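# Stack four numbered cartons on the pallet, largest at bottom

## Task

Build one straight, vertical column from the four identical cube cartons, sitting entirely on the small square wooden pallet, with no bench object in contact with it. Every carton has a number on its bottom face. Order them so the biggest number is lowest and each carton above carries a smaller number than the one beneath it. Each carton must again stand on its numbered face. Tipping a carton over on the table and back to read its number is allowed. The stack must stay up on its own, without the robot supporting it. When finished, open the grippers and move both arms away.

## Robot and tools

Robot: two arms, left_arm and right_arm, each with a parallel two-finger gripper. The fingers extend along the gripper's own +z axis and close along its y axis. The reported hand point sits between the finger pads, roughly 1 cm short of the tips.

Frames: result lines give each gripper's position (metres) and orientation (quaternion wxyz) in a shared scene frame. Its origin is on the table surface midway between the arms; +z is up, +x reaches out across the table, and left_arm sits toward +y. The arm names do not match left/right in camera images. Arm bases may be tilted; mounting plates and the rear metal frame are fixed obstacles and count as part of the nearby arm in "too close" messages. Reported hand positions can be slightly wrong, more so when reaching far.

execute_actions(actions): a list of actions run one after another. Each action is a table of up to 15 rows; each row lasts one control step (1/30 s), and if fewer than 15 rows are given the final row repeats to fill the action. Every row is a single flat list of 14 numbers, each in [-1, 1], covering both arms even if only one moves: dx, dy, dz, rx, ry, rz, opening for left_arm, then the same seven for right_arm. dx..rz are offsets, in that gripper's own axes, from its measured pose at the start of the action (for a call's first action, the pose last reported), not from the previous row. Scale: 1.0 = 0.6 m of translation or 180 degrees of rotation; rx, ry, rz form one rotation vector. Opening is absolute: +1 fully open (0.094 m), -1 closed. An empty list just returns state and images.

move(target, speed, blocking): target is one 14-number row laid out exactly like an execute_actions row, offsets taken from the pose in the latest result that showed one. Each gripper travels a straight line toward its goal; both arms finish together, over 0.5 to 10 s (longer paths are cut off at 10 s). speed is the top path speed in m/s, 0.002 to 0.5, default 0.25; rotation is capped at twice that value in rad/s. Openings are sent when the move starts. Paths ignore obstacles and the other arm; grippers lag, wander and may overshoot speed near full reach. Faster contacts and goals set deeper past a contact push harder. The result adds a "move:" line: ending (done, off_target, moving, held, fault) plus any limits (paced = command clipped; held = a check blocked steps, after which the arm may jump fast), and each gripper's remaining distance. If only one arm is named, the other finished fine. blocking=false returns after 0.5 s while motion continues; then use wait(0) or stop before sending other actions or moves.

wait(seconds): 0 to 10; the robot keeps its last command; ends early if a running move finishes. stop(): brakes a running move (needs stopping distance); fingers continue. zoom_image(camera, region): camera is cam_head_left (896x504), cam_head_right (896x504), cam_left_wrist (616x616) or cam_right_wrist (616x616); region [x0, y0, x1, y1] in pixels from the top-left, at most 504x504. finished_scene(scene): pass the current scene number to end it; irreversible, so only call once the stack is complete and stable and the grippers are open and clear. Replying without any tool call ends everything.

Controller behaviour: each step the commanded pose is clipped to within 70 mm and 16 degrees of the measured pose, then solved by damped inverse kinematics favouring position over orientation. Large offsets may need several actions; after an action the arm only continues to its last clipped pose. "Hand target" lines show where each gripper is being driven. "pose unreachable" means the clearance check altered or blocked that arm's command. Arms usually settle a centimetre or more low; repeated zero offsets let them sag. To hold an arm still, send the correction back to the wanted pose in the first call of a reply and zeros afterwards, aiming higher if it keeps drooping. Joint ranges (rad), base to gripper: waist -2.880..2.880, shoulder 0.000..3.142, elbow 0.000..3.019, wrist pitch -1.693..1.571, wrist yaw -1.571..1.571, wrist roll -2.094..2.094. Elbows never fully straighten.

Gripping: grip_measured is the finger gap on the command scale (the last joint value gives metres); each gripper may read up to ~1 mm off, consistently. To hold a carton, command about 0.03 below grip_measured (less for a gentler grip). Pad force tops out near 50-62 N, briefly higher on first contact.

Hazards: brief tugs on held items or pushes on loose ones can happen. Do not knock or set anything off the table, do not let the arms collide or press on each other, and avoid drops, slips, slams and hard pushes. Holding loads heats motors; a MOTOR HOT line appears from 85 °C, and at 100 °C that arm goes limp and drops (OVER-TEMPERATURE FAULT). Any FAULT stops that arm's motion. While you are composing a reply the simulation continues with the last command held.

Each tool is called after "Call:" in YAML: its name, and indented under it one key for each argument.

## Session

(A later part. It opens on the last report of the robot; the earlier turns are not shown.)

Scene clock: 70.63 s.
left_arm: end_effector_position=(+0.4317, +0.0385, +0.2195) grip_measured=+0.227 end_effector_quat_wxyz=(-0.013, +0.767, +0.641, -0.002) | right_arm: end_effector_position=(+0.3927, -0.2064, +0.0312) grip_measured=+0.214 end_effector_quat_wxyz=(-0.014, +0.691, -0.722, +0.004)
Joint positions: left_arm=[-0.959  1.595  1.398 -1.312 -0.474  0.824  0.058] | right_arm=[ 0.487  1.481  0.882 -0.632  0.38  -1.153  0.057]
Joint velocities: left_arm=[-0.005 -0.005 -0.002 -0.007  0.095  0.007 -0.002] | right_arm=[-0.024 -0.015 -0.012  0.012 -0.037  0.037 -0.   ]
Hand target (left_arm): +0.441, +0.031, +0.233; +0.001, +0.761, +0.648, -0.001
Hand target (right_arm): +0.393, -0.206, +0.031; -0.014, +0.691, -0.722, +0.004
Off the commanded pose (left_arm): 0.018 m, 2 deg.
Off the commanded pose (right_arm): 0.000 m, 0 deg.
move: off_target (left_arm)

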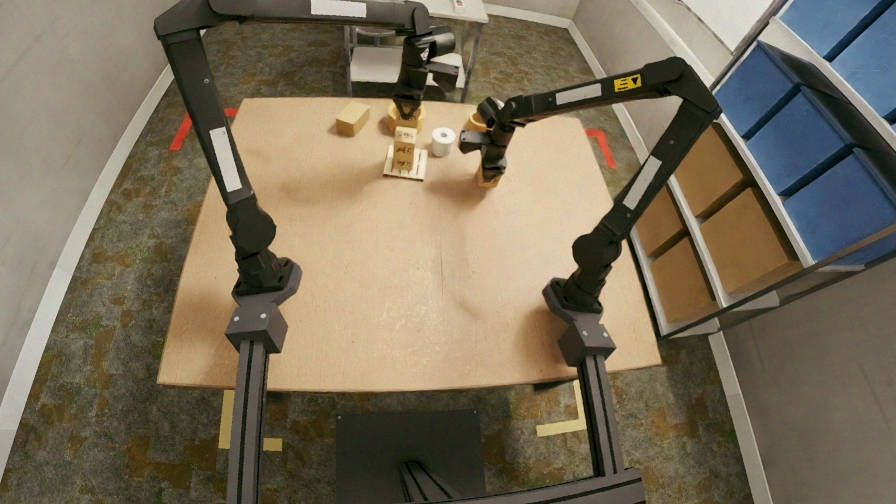

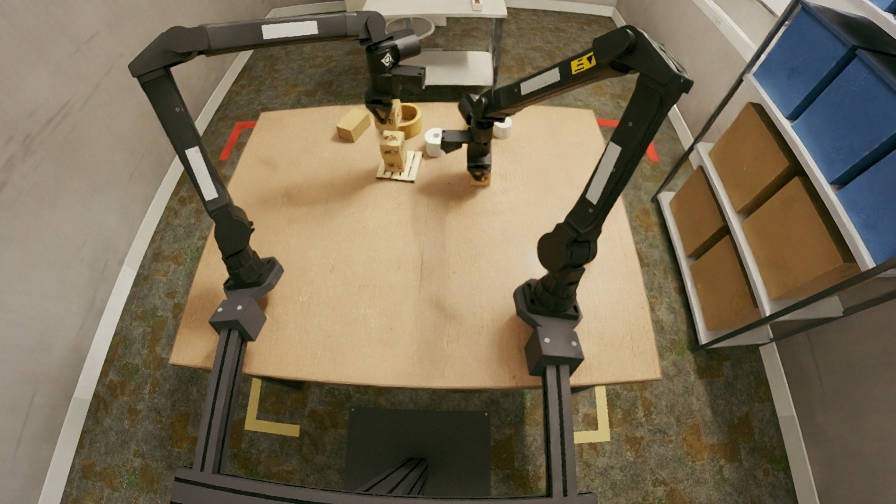

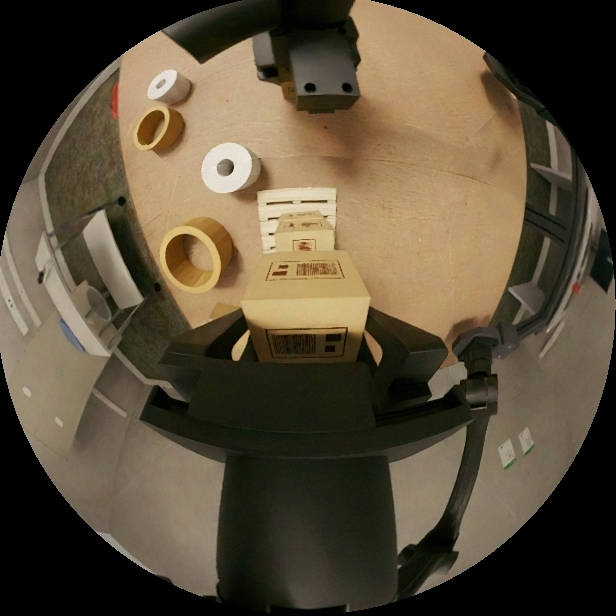

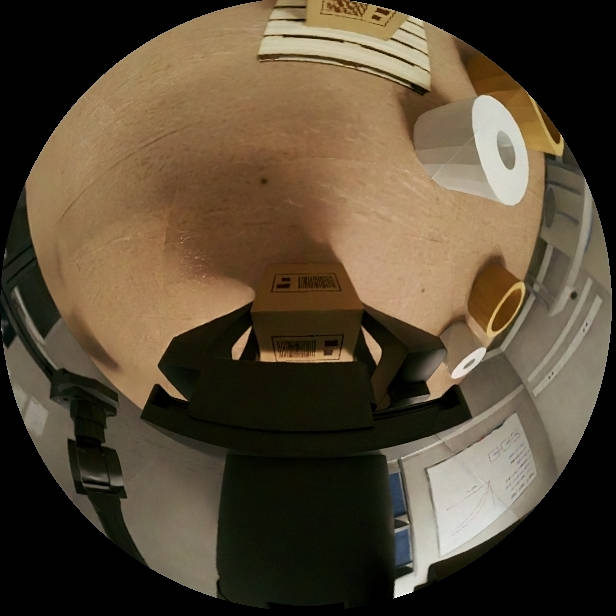

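Call:
move:
  target: [-0.008,0.01,0.07,0,0,-0.005,0.16,0,0,0,0,0,0,0.15]
  speed: 0.07

Call:
zoom_image:
  camera: "cam_head_left"
  region: [340,60,480,200]

Scene clock: 78.30 s.
left_arm: end_effector_position=(+0.4330, +0.0360, +0.1810) grip_measured=+0.227 end_effector_quat_wxyz=(-0.015, +0.761, +0.649, -0.001) | right_arm: end_effector_position=(+0.3927, -0.2064, +0.0312) grip_measured=+0.214 end_effector_quat_wxyz=(-0.014, +0.691, -0.722, +0.004)
Joint positions: left_arm=[-0.924  1.63   1.349 -1.214 -0.474  0.84   0.058] | right_arm=[ 0.487  1.481  0.882 -0.632  0.38  -1.153  0.057]
Joint velocities: left_arm=[-0.005  0.015 -0.007  0.012  0.037  0.007  0.001] | right_arm=[-0.005 -0.015  0.007 -0.007  0.022  0.051  0.   ]
Hand target (left_arm): +0.436, +0.033, +0.177; -0.014, +0.762, +0.647, -0.002
Hand target (right_arm): +0.393, -0.206, +0.031; -0.014, +0.691, -0.722, +0.004
Off the commanded pose (left_arm): 0.005 m, 0 deg.
Off the commanded pose (right_arm): 0.000 m, 0 deg.
move: done

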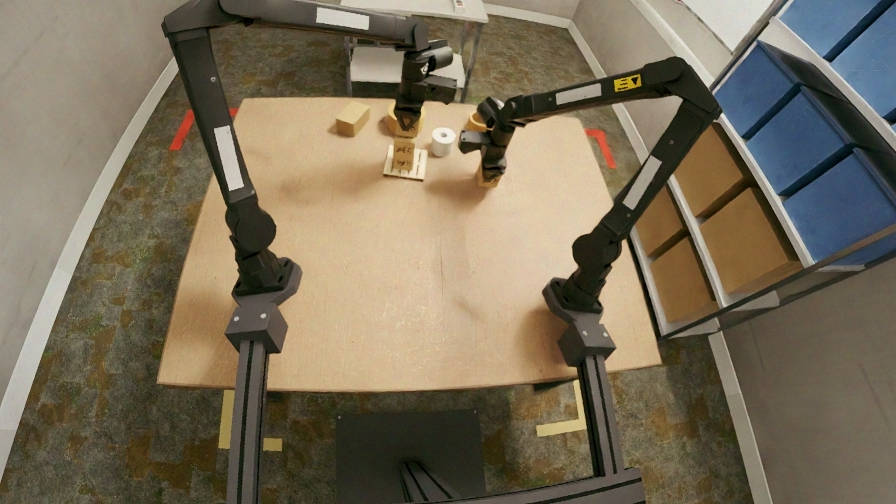

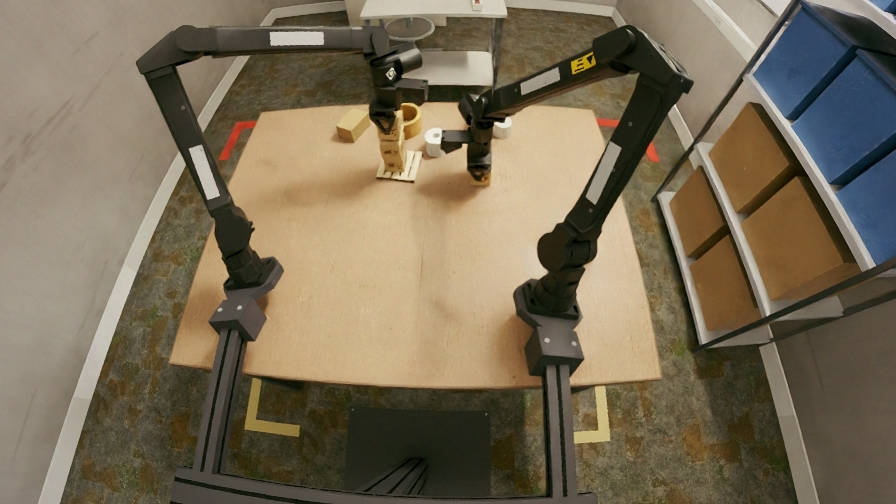

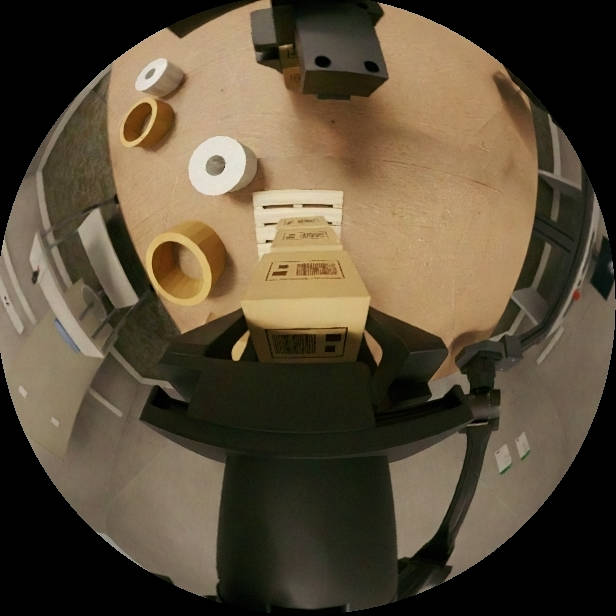

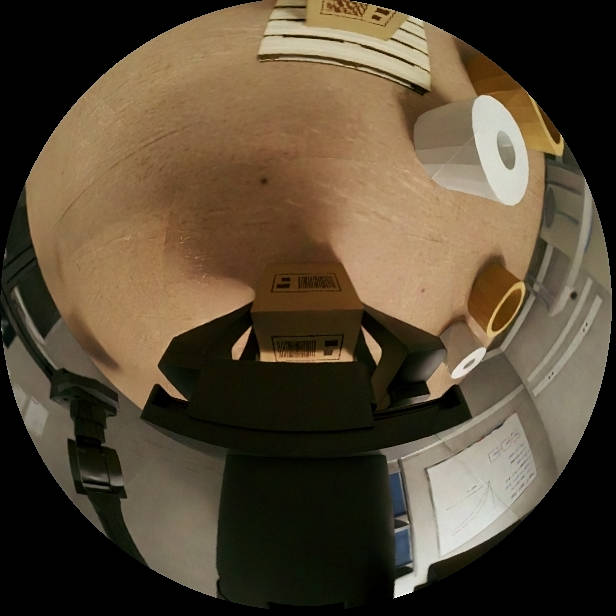

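Region (340, 60, 480, 200) of cam_head_left's 896x504 image, scaled by 3.600, with more detail than that image has.

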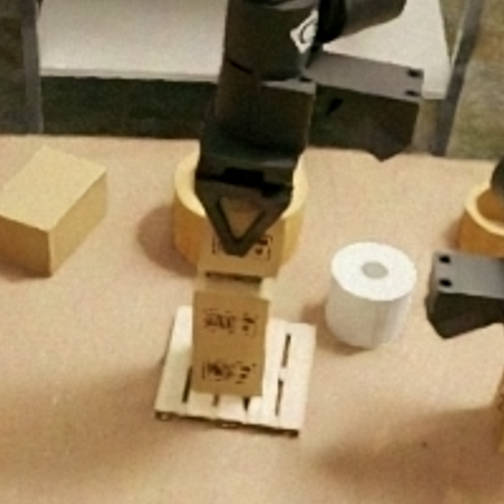

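Call:
move:
  target: [0.008,0.004,0.042,-0.005,-0.005,0,0.16,0,0,0,0,0,0,0.15]
  speed: 0.03

Call:
execute_actions:
  actions:
    - [[0,0,0,0,0,0,1,0,0,0,0,0,0,0.15]]
    - [[0,0,0,0,0,0,1,0,0,0,0,0,0,0.15]]

Call:
move:
  target: [-0.008,0.008,-0.14,0,0,0,1,0,0,-0.3,0,0,0,0.15]
  speed: 0.2

Call:
move:
  target: [0.45,-0.15,-0.03,0,0,0,1,0,-0.03,-0.17,0,0,0.04,0.15]

Call:
zoom_image:
  camera: "cam_head_left"
  region: [340,60,480,200]

Scene clock: 79.73 s.
left_arm: end_effector_position=(+0.4322, +0.0381, +0.1605) grip_measured=+0.227 end_effector_quat_wxyz=(-0.005, +0.761, +0.649, -0.000) | right_arm: end_effector_position=(+0.3927, -0.2064, +0.0312) grip_measured=+0.214 end_effector_quat_wxyz=(-0.014, +0.691, -0.722, +0.004)
Joint positions: left_arm=[-0.903  1.63   1.298 -1.129 -0.473  0.873  0.058] | right_arm=[ 0.487  1.481  0.882 -0.632  0.38  -1.153  0.057]
Joint velocities: left_arm=[-0.005 -0.015  0.007 -0.007 -0.037 -0.007  0.   ] | right_arm=[-0.005 -0.005 -0.002  0.017  0.007 -0.081  0.001]
Hand target (left_arm): +0.435, +0.041, +0.156; -0.004, +0.761, +0.649, -0.002
Hand target (right_arm): +0.393, -0.206, +0.031; -0.014, +0.691, -0.722, +0.004
Off the commanded pose (left_arm): 0.006 m, 0 deg.
Off the commanded pose (right_arm): 0.000 m, 0 deg.
move: done

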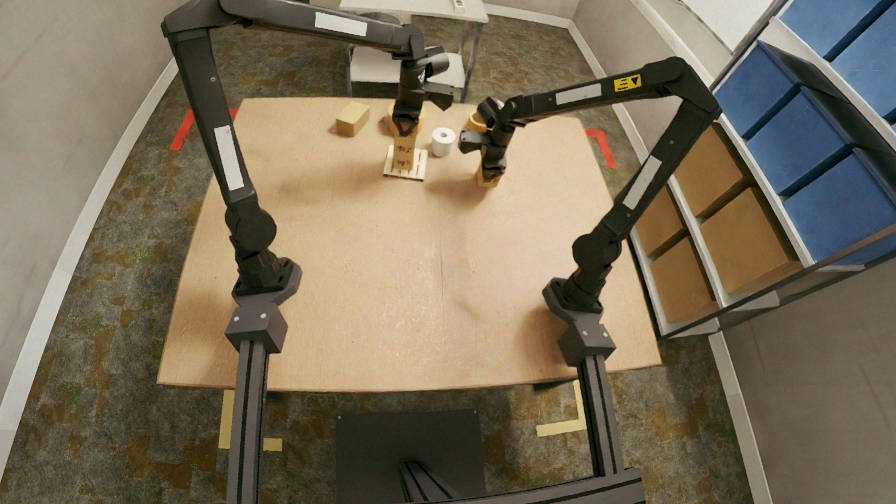

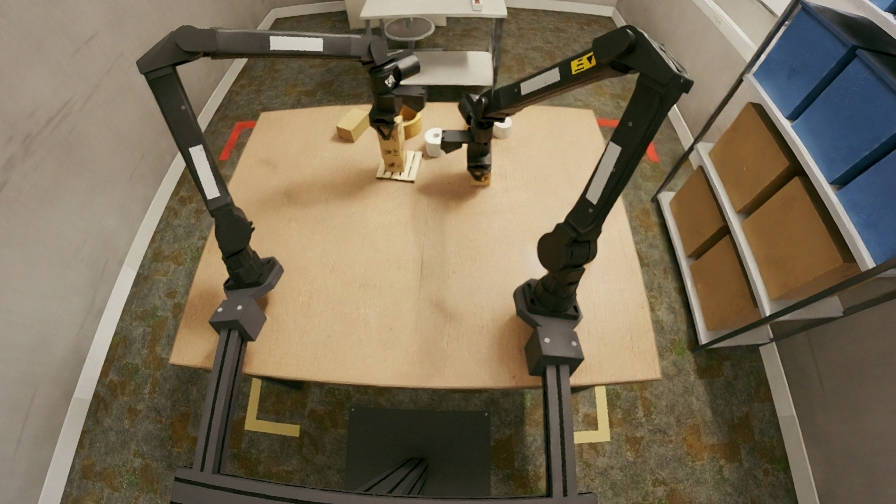

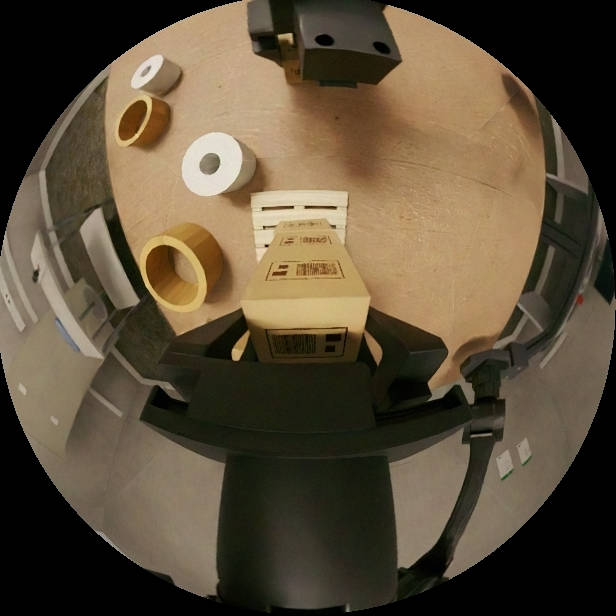

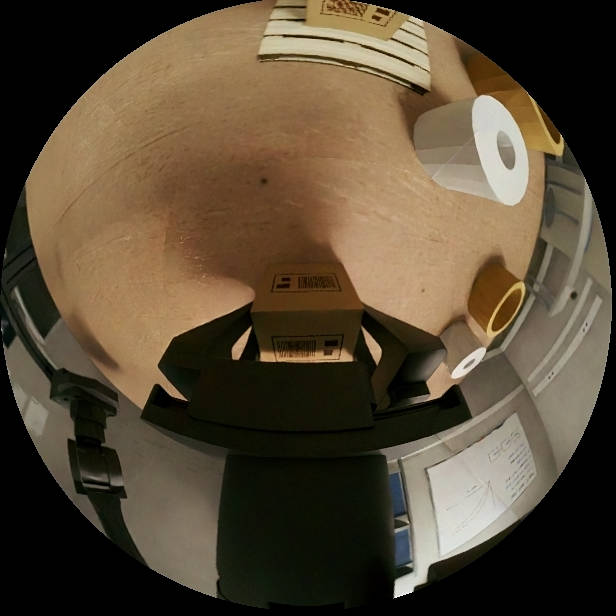

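Scene clock: 80.73 s.
left_arm: end_effector_position=(+0.4315, +0.0384, +0.1599) grip_measured=+1.000 end_effector_quat_wxyz=(-0.006, +0.761, +0.649, -0.000) | right_arm: end_effector_position=(+0.3927, -0.2064, +0.0312) grip_measured=+0.214 end_effector_quat_wxyz=(-0.014, +0.691, -0.722, +0.004)
Joint positions: left_arm=[-0.903  1.63   1.296 -1.129 -0.473  0.873  0.094] | right_arm=[ 0.487  1.481  0.882 -0.632  0.38  -1.153  0.057]
Joint velocities: left_arm=[-0.015  0.005 -0.002 -0.012 -0.007  0.022  0.   ] | right_arm=[ 0.015  0.005  0.002 -0.002 -0.022  0.037  0.   ]
Hand target (left_arm): +0.431, +0.038, +0.160; -0.006, +0.761, +0.649, -0.000
Hand target (right_arm): +0.393, -0.206, +0.031; -0.014, +0.691, -0.722, +0.004
Off the commanded pose (left_arm): 0.000 m, 0 deg.
Off the commanded pose (right_arm): 0.000 m, 0 deg.

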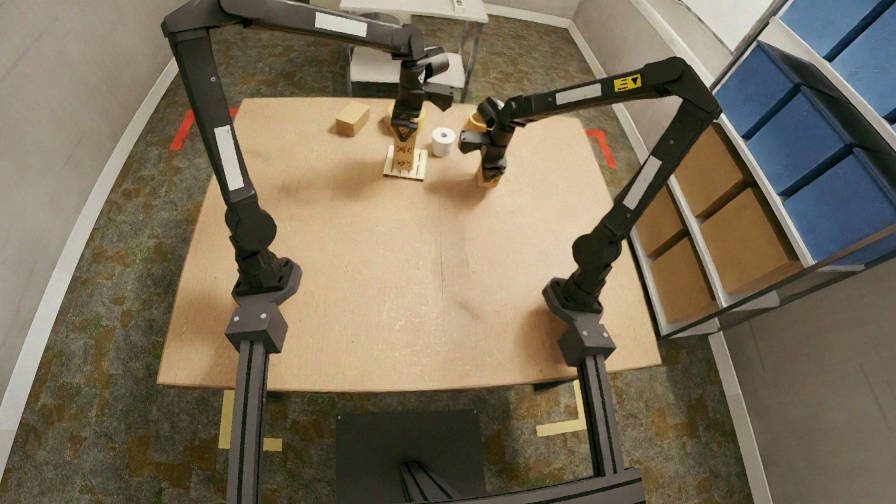

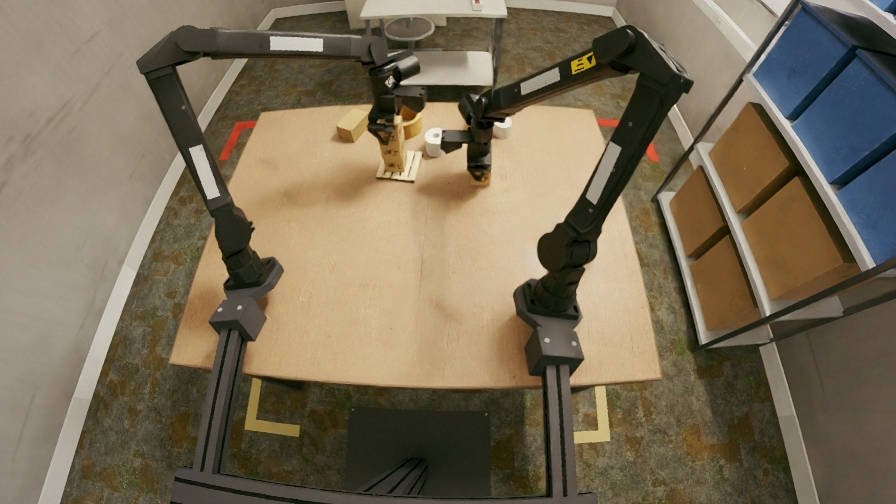

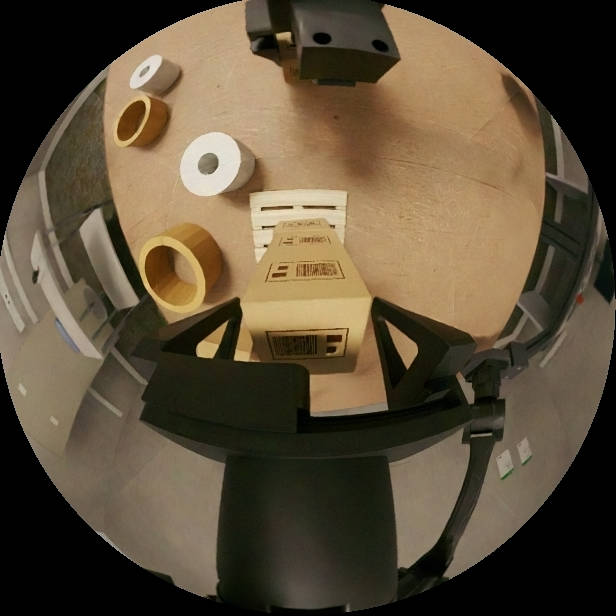

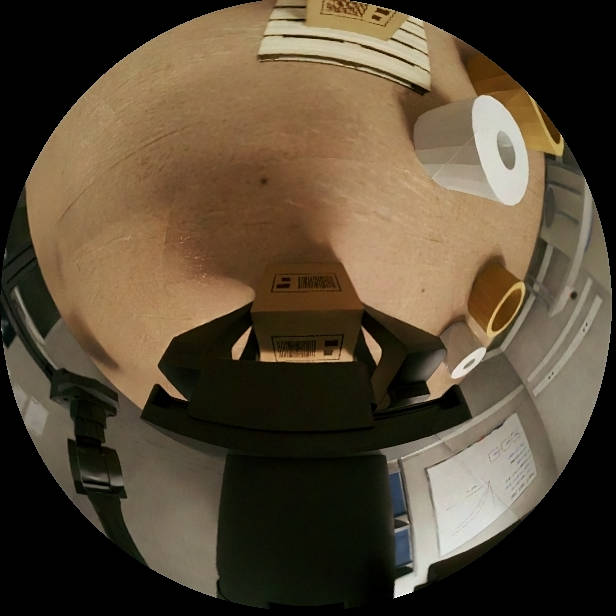

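Scene clock: 82.10 s.
left_arm: end_effector_position=(+0.4246, +0.0369, +0.2226) grip_measured=+1.000 end_effector_quat_wxyz=(-0.028, +0.769, +0.639, -0.000) | right_arm: end_effector_position=(+0.3698, -0.2115, +0.1908) grip_measured=+0.214 end_effector_quat_wxyz=(+0.010, +0.702, -0.712, +0.000)
Joint positions: left_arm=[-0.975  1.607  1.412 -1.355 -0.477  0.796  0.094] | right_arm=[ 0.678  1.214  1.02  -1.17   0.439 -0.962  0.057]
Joint velocities: left_arm=[-0.005 -0.015 -0.012 -0.007  0.007  0.081  0.   ] | right_arm=[-0.015 -0.005  0.007 -0.002  0.066 -0.037  0.   ]
Hand target (left_arm): +0.436, +0.033, +0.244; -0.005, +0.761, +0.649, -0.000
Hand target (right_arm): +0.385, -0.207, +0.210; -0.012, +0.692, -0.722, +0.005
Off the commanded pose (left_arm): 0.025 m, 3 deg.
Off the commanded pose (right_arm): 0.028 m, 3 deg.
move: off_target (left_arm, right_arm)

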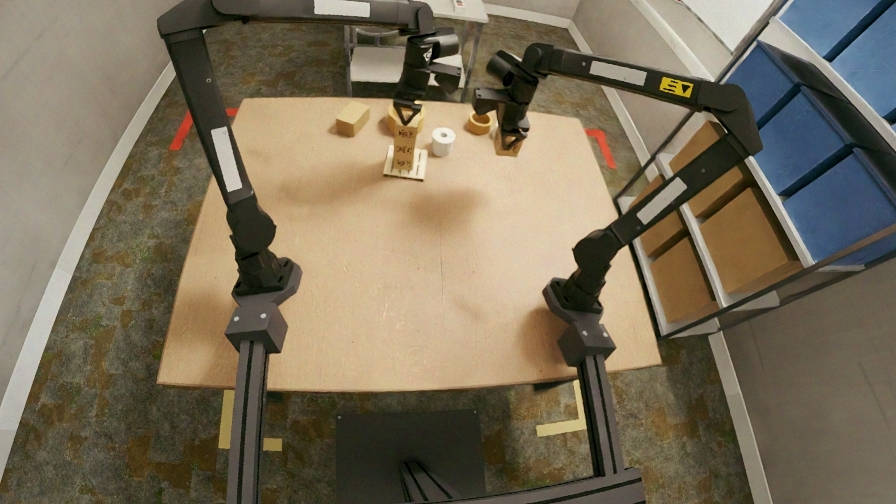

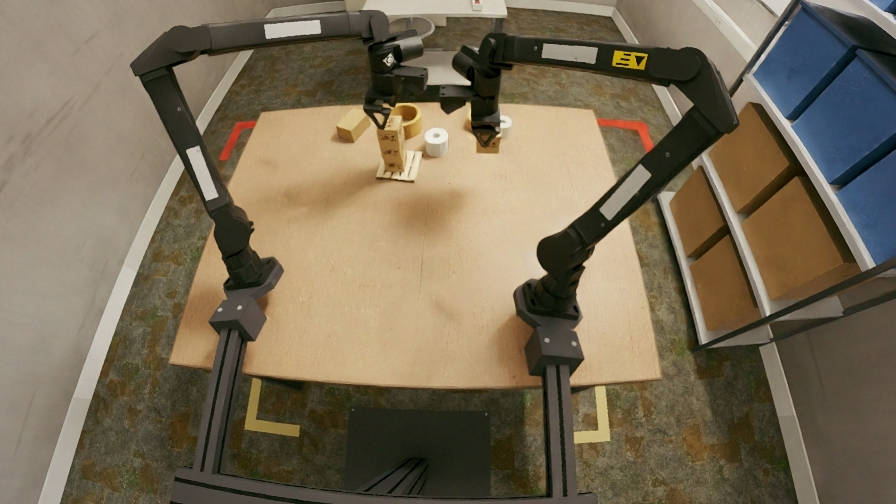

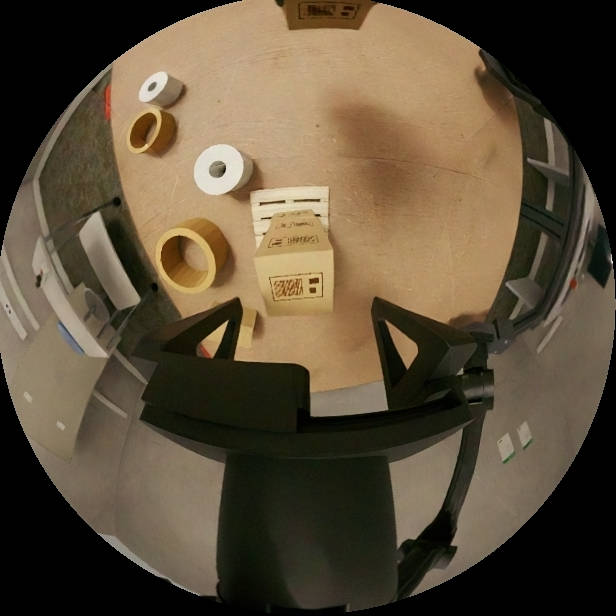

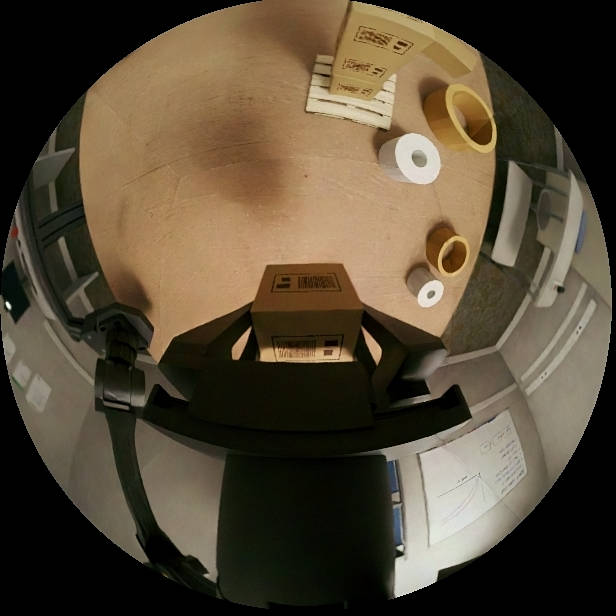

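Scene clock: 83.87 s.
left_arm: end_effector_position=(+0.3866, +0.3178, +0.2519) grip_measured=+1.000 end_effector_quat_wxyz=(-0.026, +0.763, +0.645, +0.000) | right_arm: end_effector_position=(+0.3735, -0.2124, +0.2682) grip_measured=+0.214 end_effector_quat_wxyz=(+0.041, +0.668, -0.743, +0.001)
Joint positions: left_arm=[-0.526  0.932  0.994 -1.392 -0.417  1.275  0.094] | right_arm=[ 0.769  1.211  1.209 -1.473  0.457 -0.738  0.057]
Joint velocities: left_arm=[ 0.005  0.005 -0.012 -0.002 -0.007 -0.022  0.   ] | right_arm=[-0.005 -0.015 -0.032 -0.027 -0.037 -0.007  0.   ]
Hand target (left_arm): +0.386, +0.318, +0.252; -0.028, +0.769, +0.639, -0.003
Hand target (right_arm): +0.387, -0.210, +0.292; -0.011, -0.656, +0.754, -0.002
Off the commanded pose (left_arm): 0.002 m, 1 deg.
Off the commanded pose (right_arm): 0.029 m, 4 deg.
move: off_target (right_arm)

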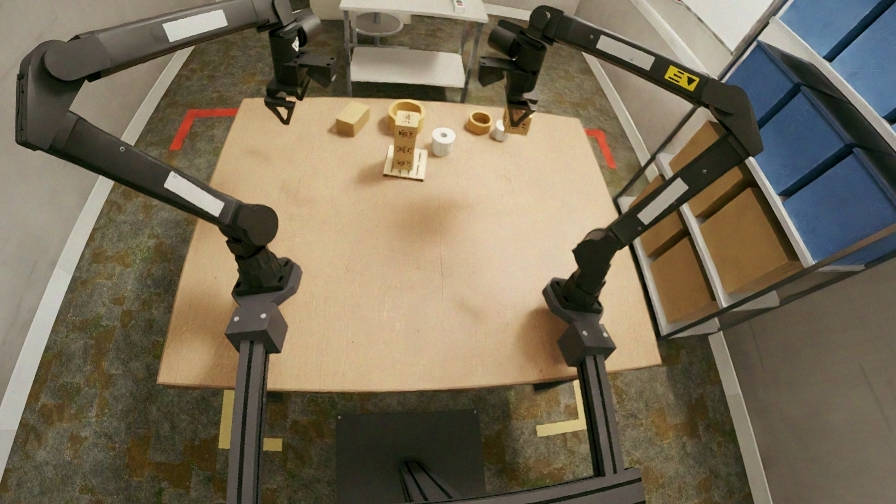

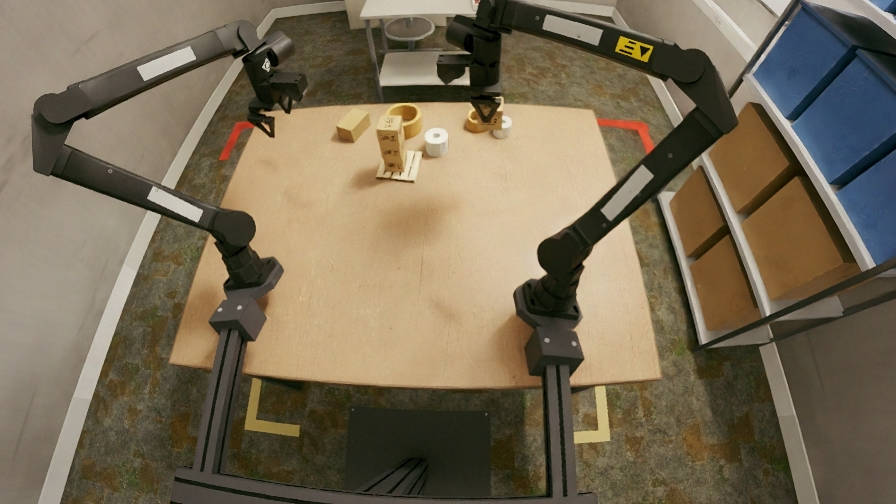

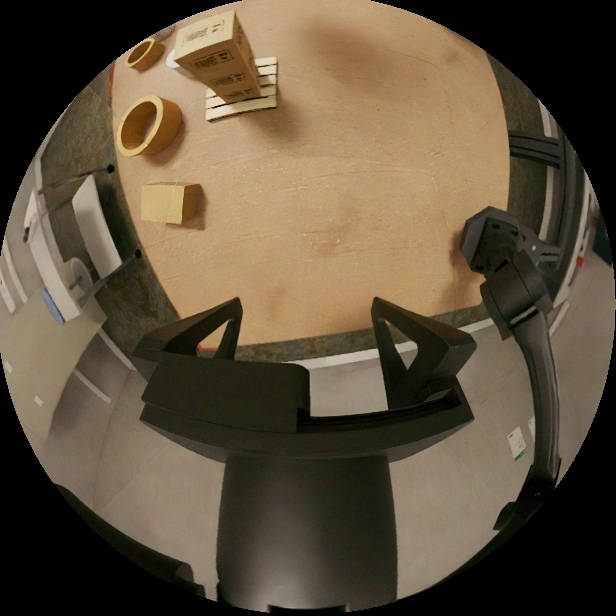

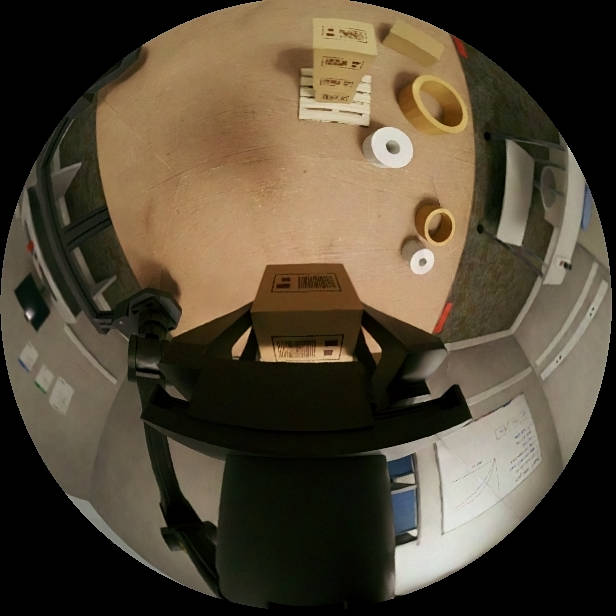

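Region (340, 60, 480, 200) of cam_head_left's 896x504 image, scaled by 3.600, with more detail than that image has.

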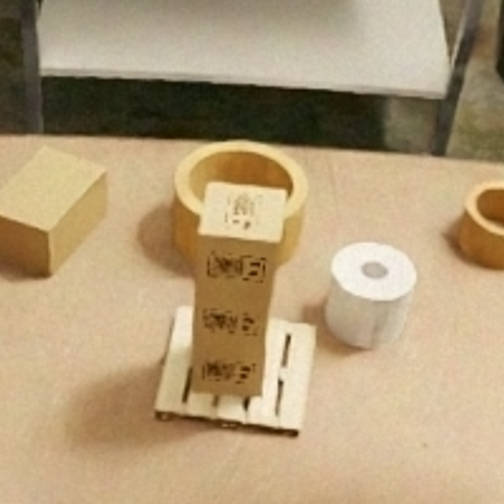

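Call:
move:
  target: [0,0,0,0,0,0,1,-0.433,-0.075,-0.055,0.017,-0.02,0.02,0.15]
  speed: 0.2

Call:
zoom_image:
  camera: "cam_head_left"
  region: [340,60,480,200]

Scene clock: 85.93 s.
left_arm: end_effector_position=(+0.3866, +0.3178, +0.2519) grip_measured=+1.000 end_effector_quat_wxyz=(-0.026, +0.764, +0.644, +0.000) | right_arm: end_effector_position=(+0.4412, +0.0284, +0.2704) grip_measured=+0.214 end_effector_quat_wxyz=(-0.016, -0.653, +0.757, -0.006)
Joint positions: left_arm=[-0.526  0.932  0.994 -1.392 -0.417  1.278  0.094] | right_arm=[ 1.006  1.808  1.814 -1.548  0.487 -0.458  0.057]
Joint velocities: left_arm=[ 0.005 -0.005 -0.022  0.002 -0.007 -0.095  0.   ] | right_arm=[-0.005 -0.005  0.007 -0.002 -0.081  0.095 -0.   ]
Hand target (left_arm): +0.387, +0.318, +0.252; -0.026, +0.763, +0.645, +0.000
Hand target (right_arm): +0.449, +0.040, +0.283; -0.001, -0.645, +0.764, -0.003
Off the commanded pose (left_arm): 0.000 m, 0 deg.
Off the commanded pose (right_arm): 0.020 m, 2 deg.
move: off_target (right_arm)

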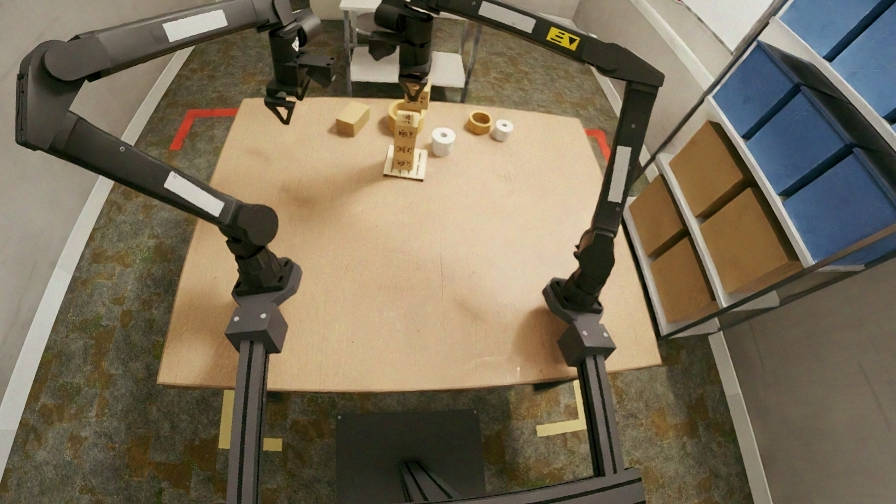

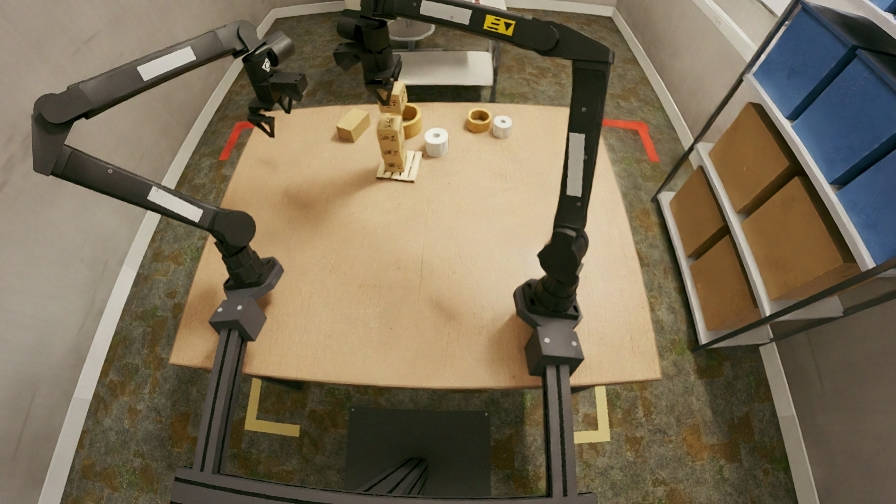

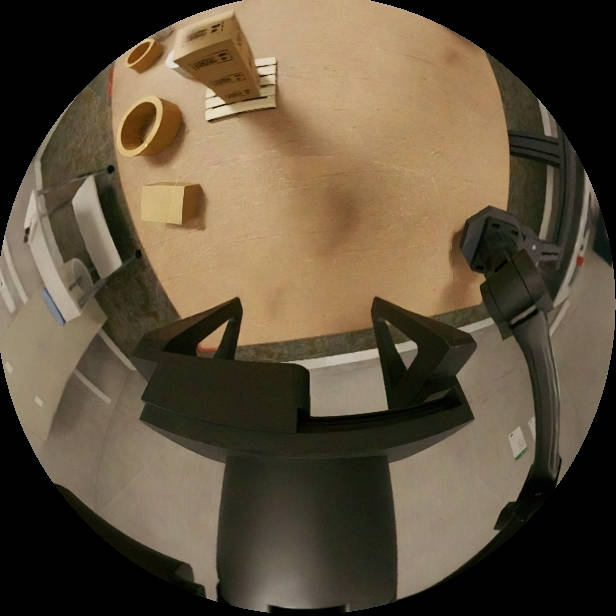

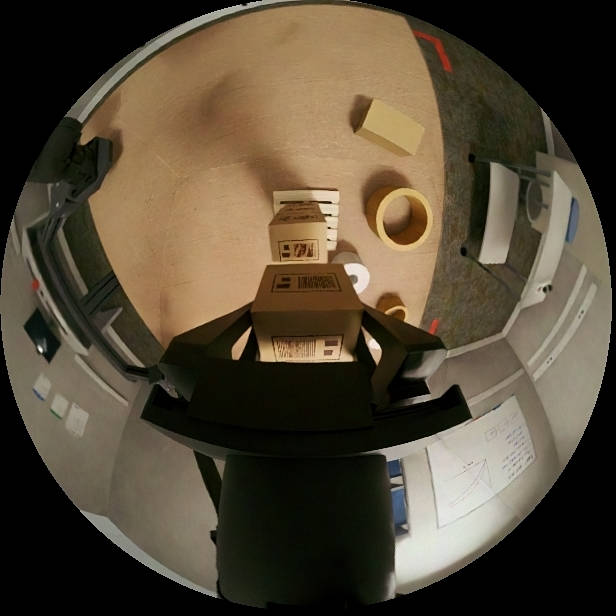

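Region (340, 60, 480, 200) of cam_head_left's 896x504 image, scaled by 3.600, with more detail than that image has.

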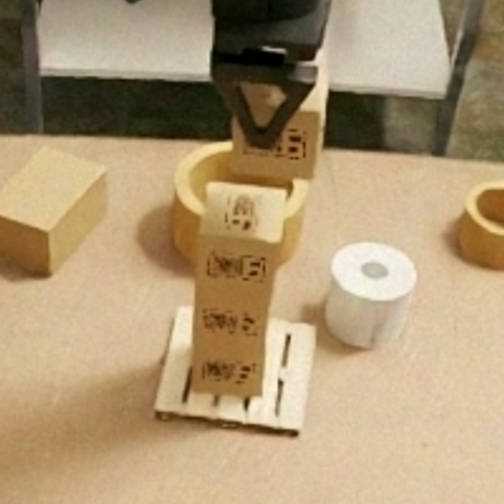

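Needs ~2 cm toward −x gripper, slight +y.

Call:
move:
  target: [0,0,0,0,0,0,1,-0.045,0.008,0.04,0.005,-0.01,0.005,0.15]
  speed: 0.05

Call:
zoom_image:
  camera: "cam_head_left"
  region: [340,60,480,200]

Scene clock: 87.23 s.
left_arm: end_effector_position=(+0.3866, +0.3178, +0.2519) grip_measured=+1.000 end_effector_quat_wxyz=(-0.026, +0.764, +0.644, +0.000) | right_arm: end_effector_position=(+0.4474, +0.0470, +0.2593) grip_measured=+0.214 end_effector_quat_wxyz=(+0.010, -0.642, +0.767, +0.000)
Joint positions: left_arm=[-0.526  0.932  0.994 -1.392 -0.417  1.278  0.094] | right_arm=[ 1.006  1.825  1.806 -1.463  0.487 -0.456  0.057]
Joint velocities: left_arm=[-0.005  0.005 -0.002 -0.002  0.081 -0.022  0.   ] | right_arm=[-0.024 -0.015  0.007 -0.007 -0.037  0.007 -0.   ]
Hand target (left_arm): +0.387, +0.318, +0.252; -0.026, +0.764, +0.644, +0.000
Hand target (right_arm): +0.441, +0.055, +0.246; +0.001, -0.648, +0.762, -0.002
Off the commanded pose (left_arm): 0.000 m, 0 deg.
Off the commanded pose (right_arm): 0.018 m, 1 deg.
move: off_target (right_arm)

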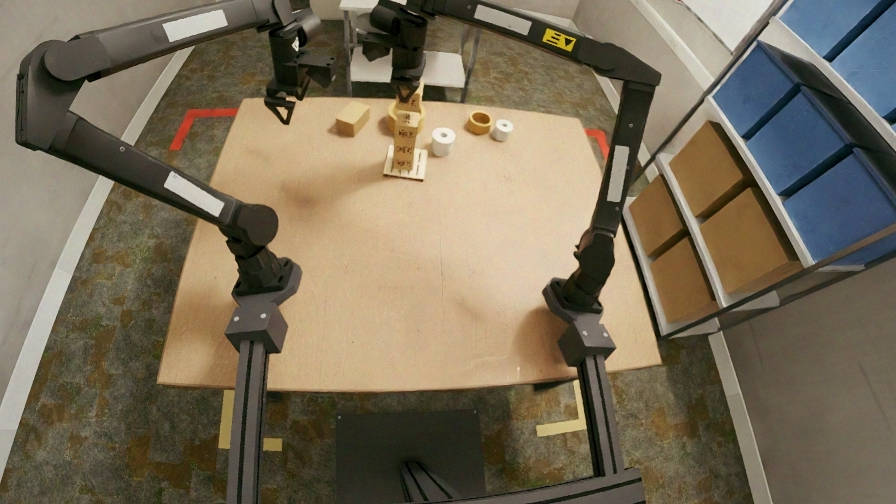

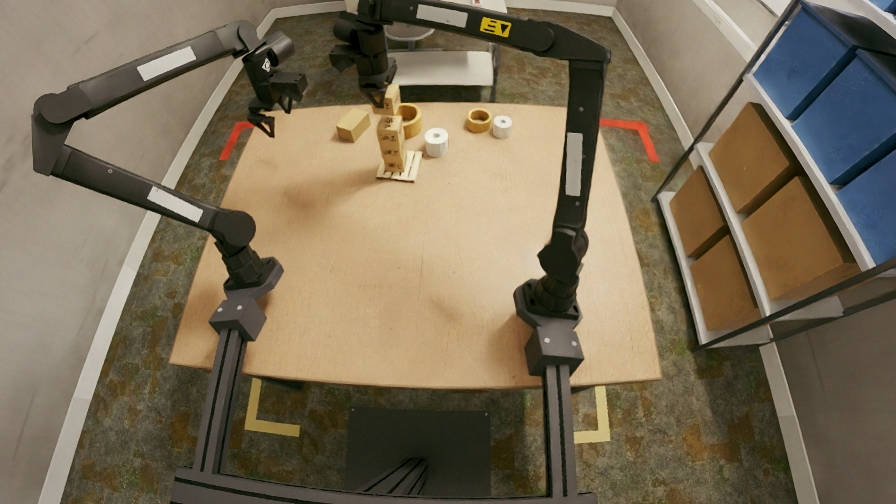

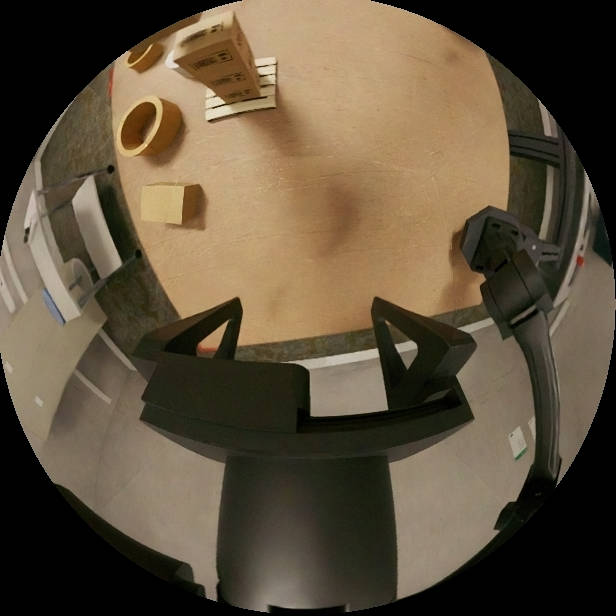

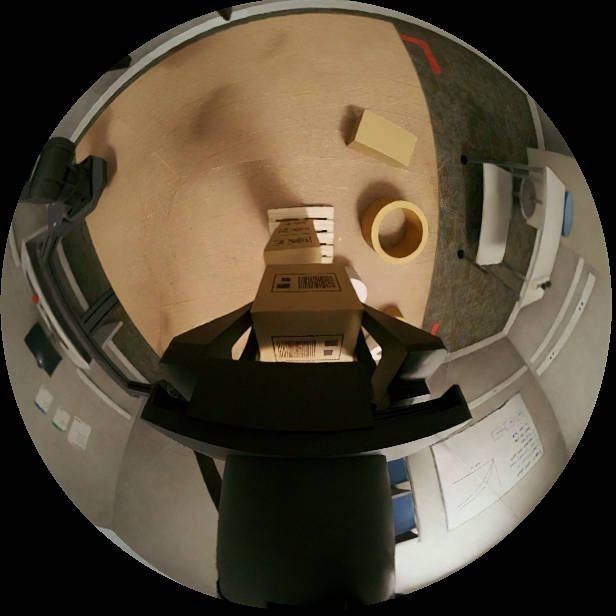

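Region (340, 60, 480, 200) of cam_head_left's 896x504 image, scaled by 3.600, with more detail than that image has.

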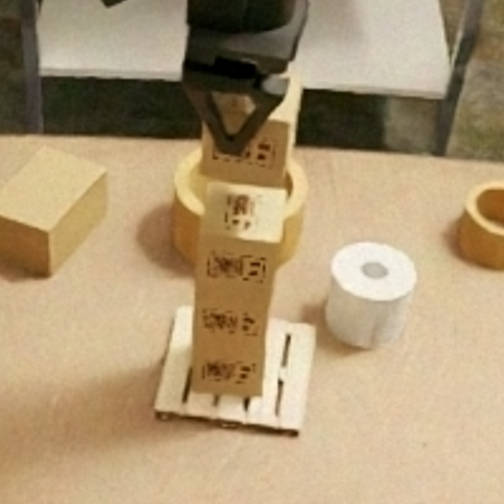

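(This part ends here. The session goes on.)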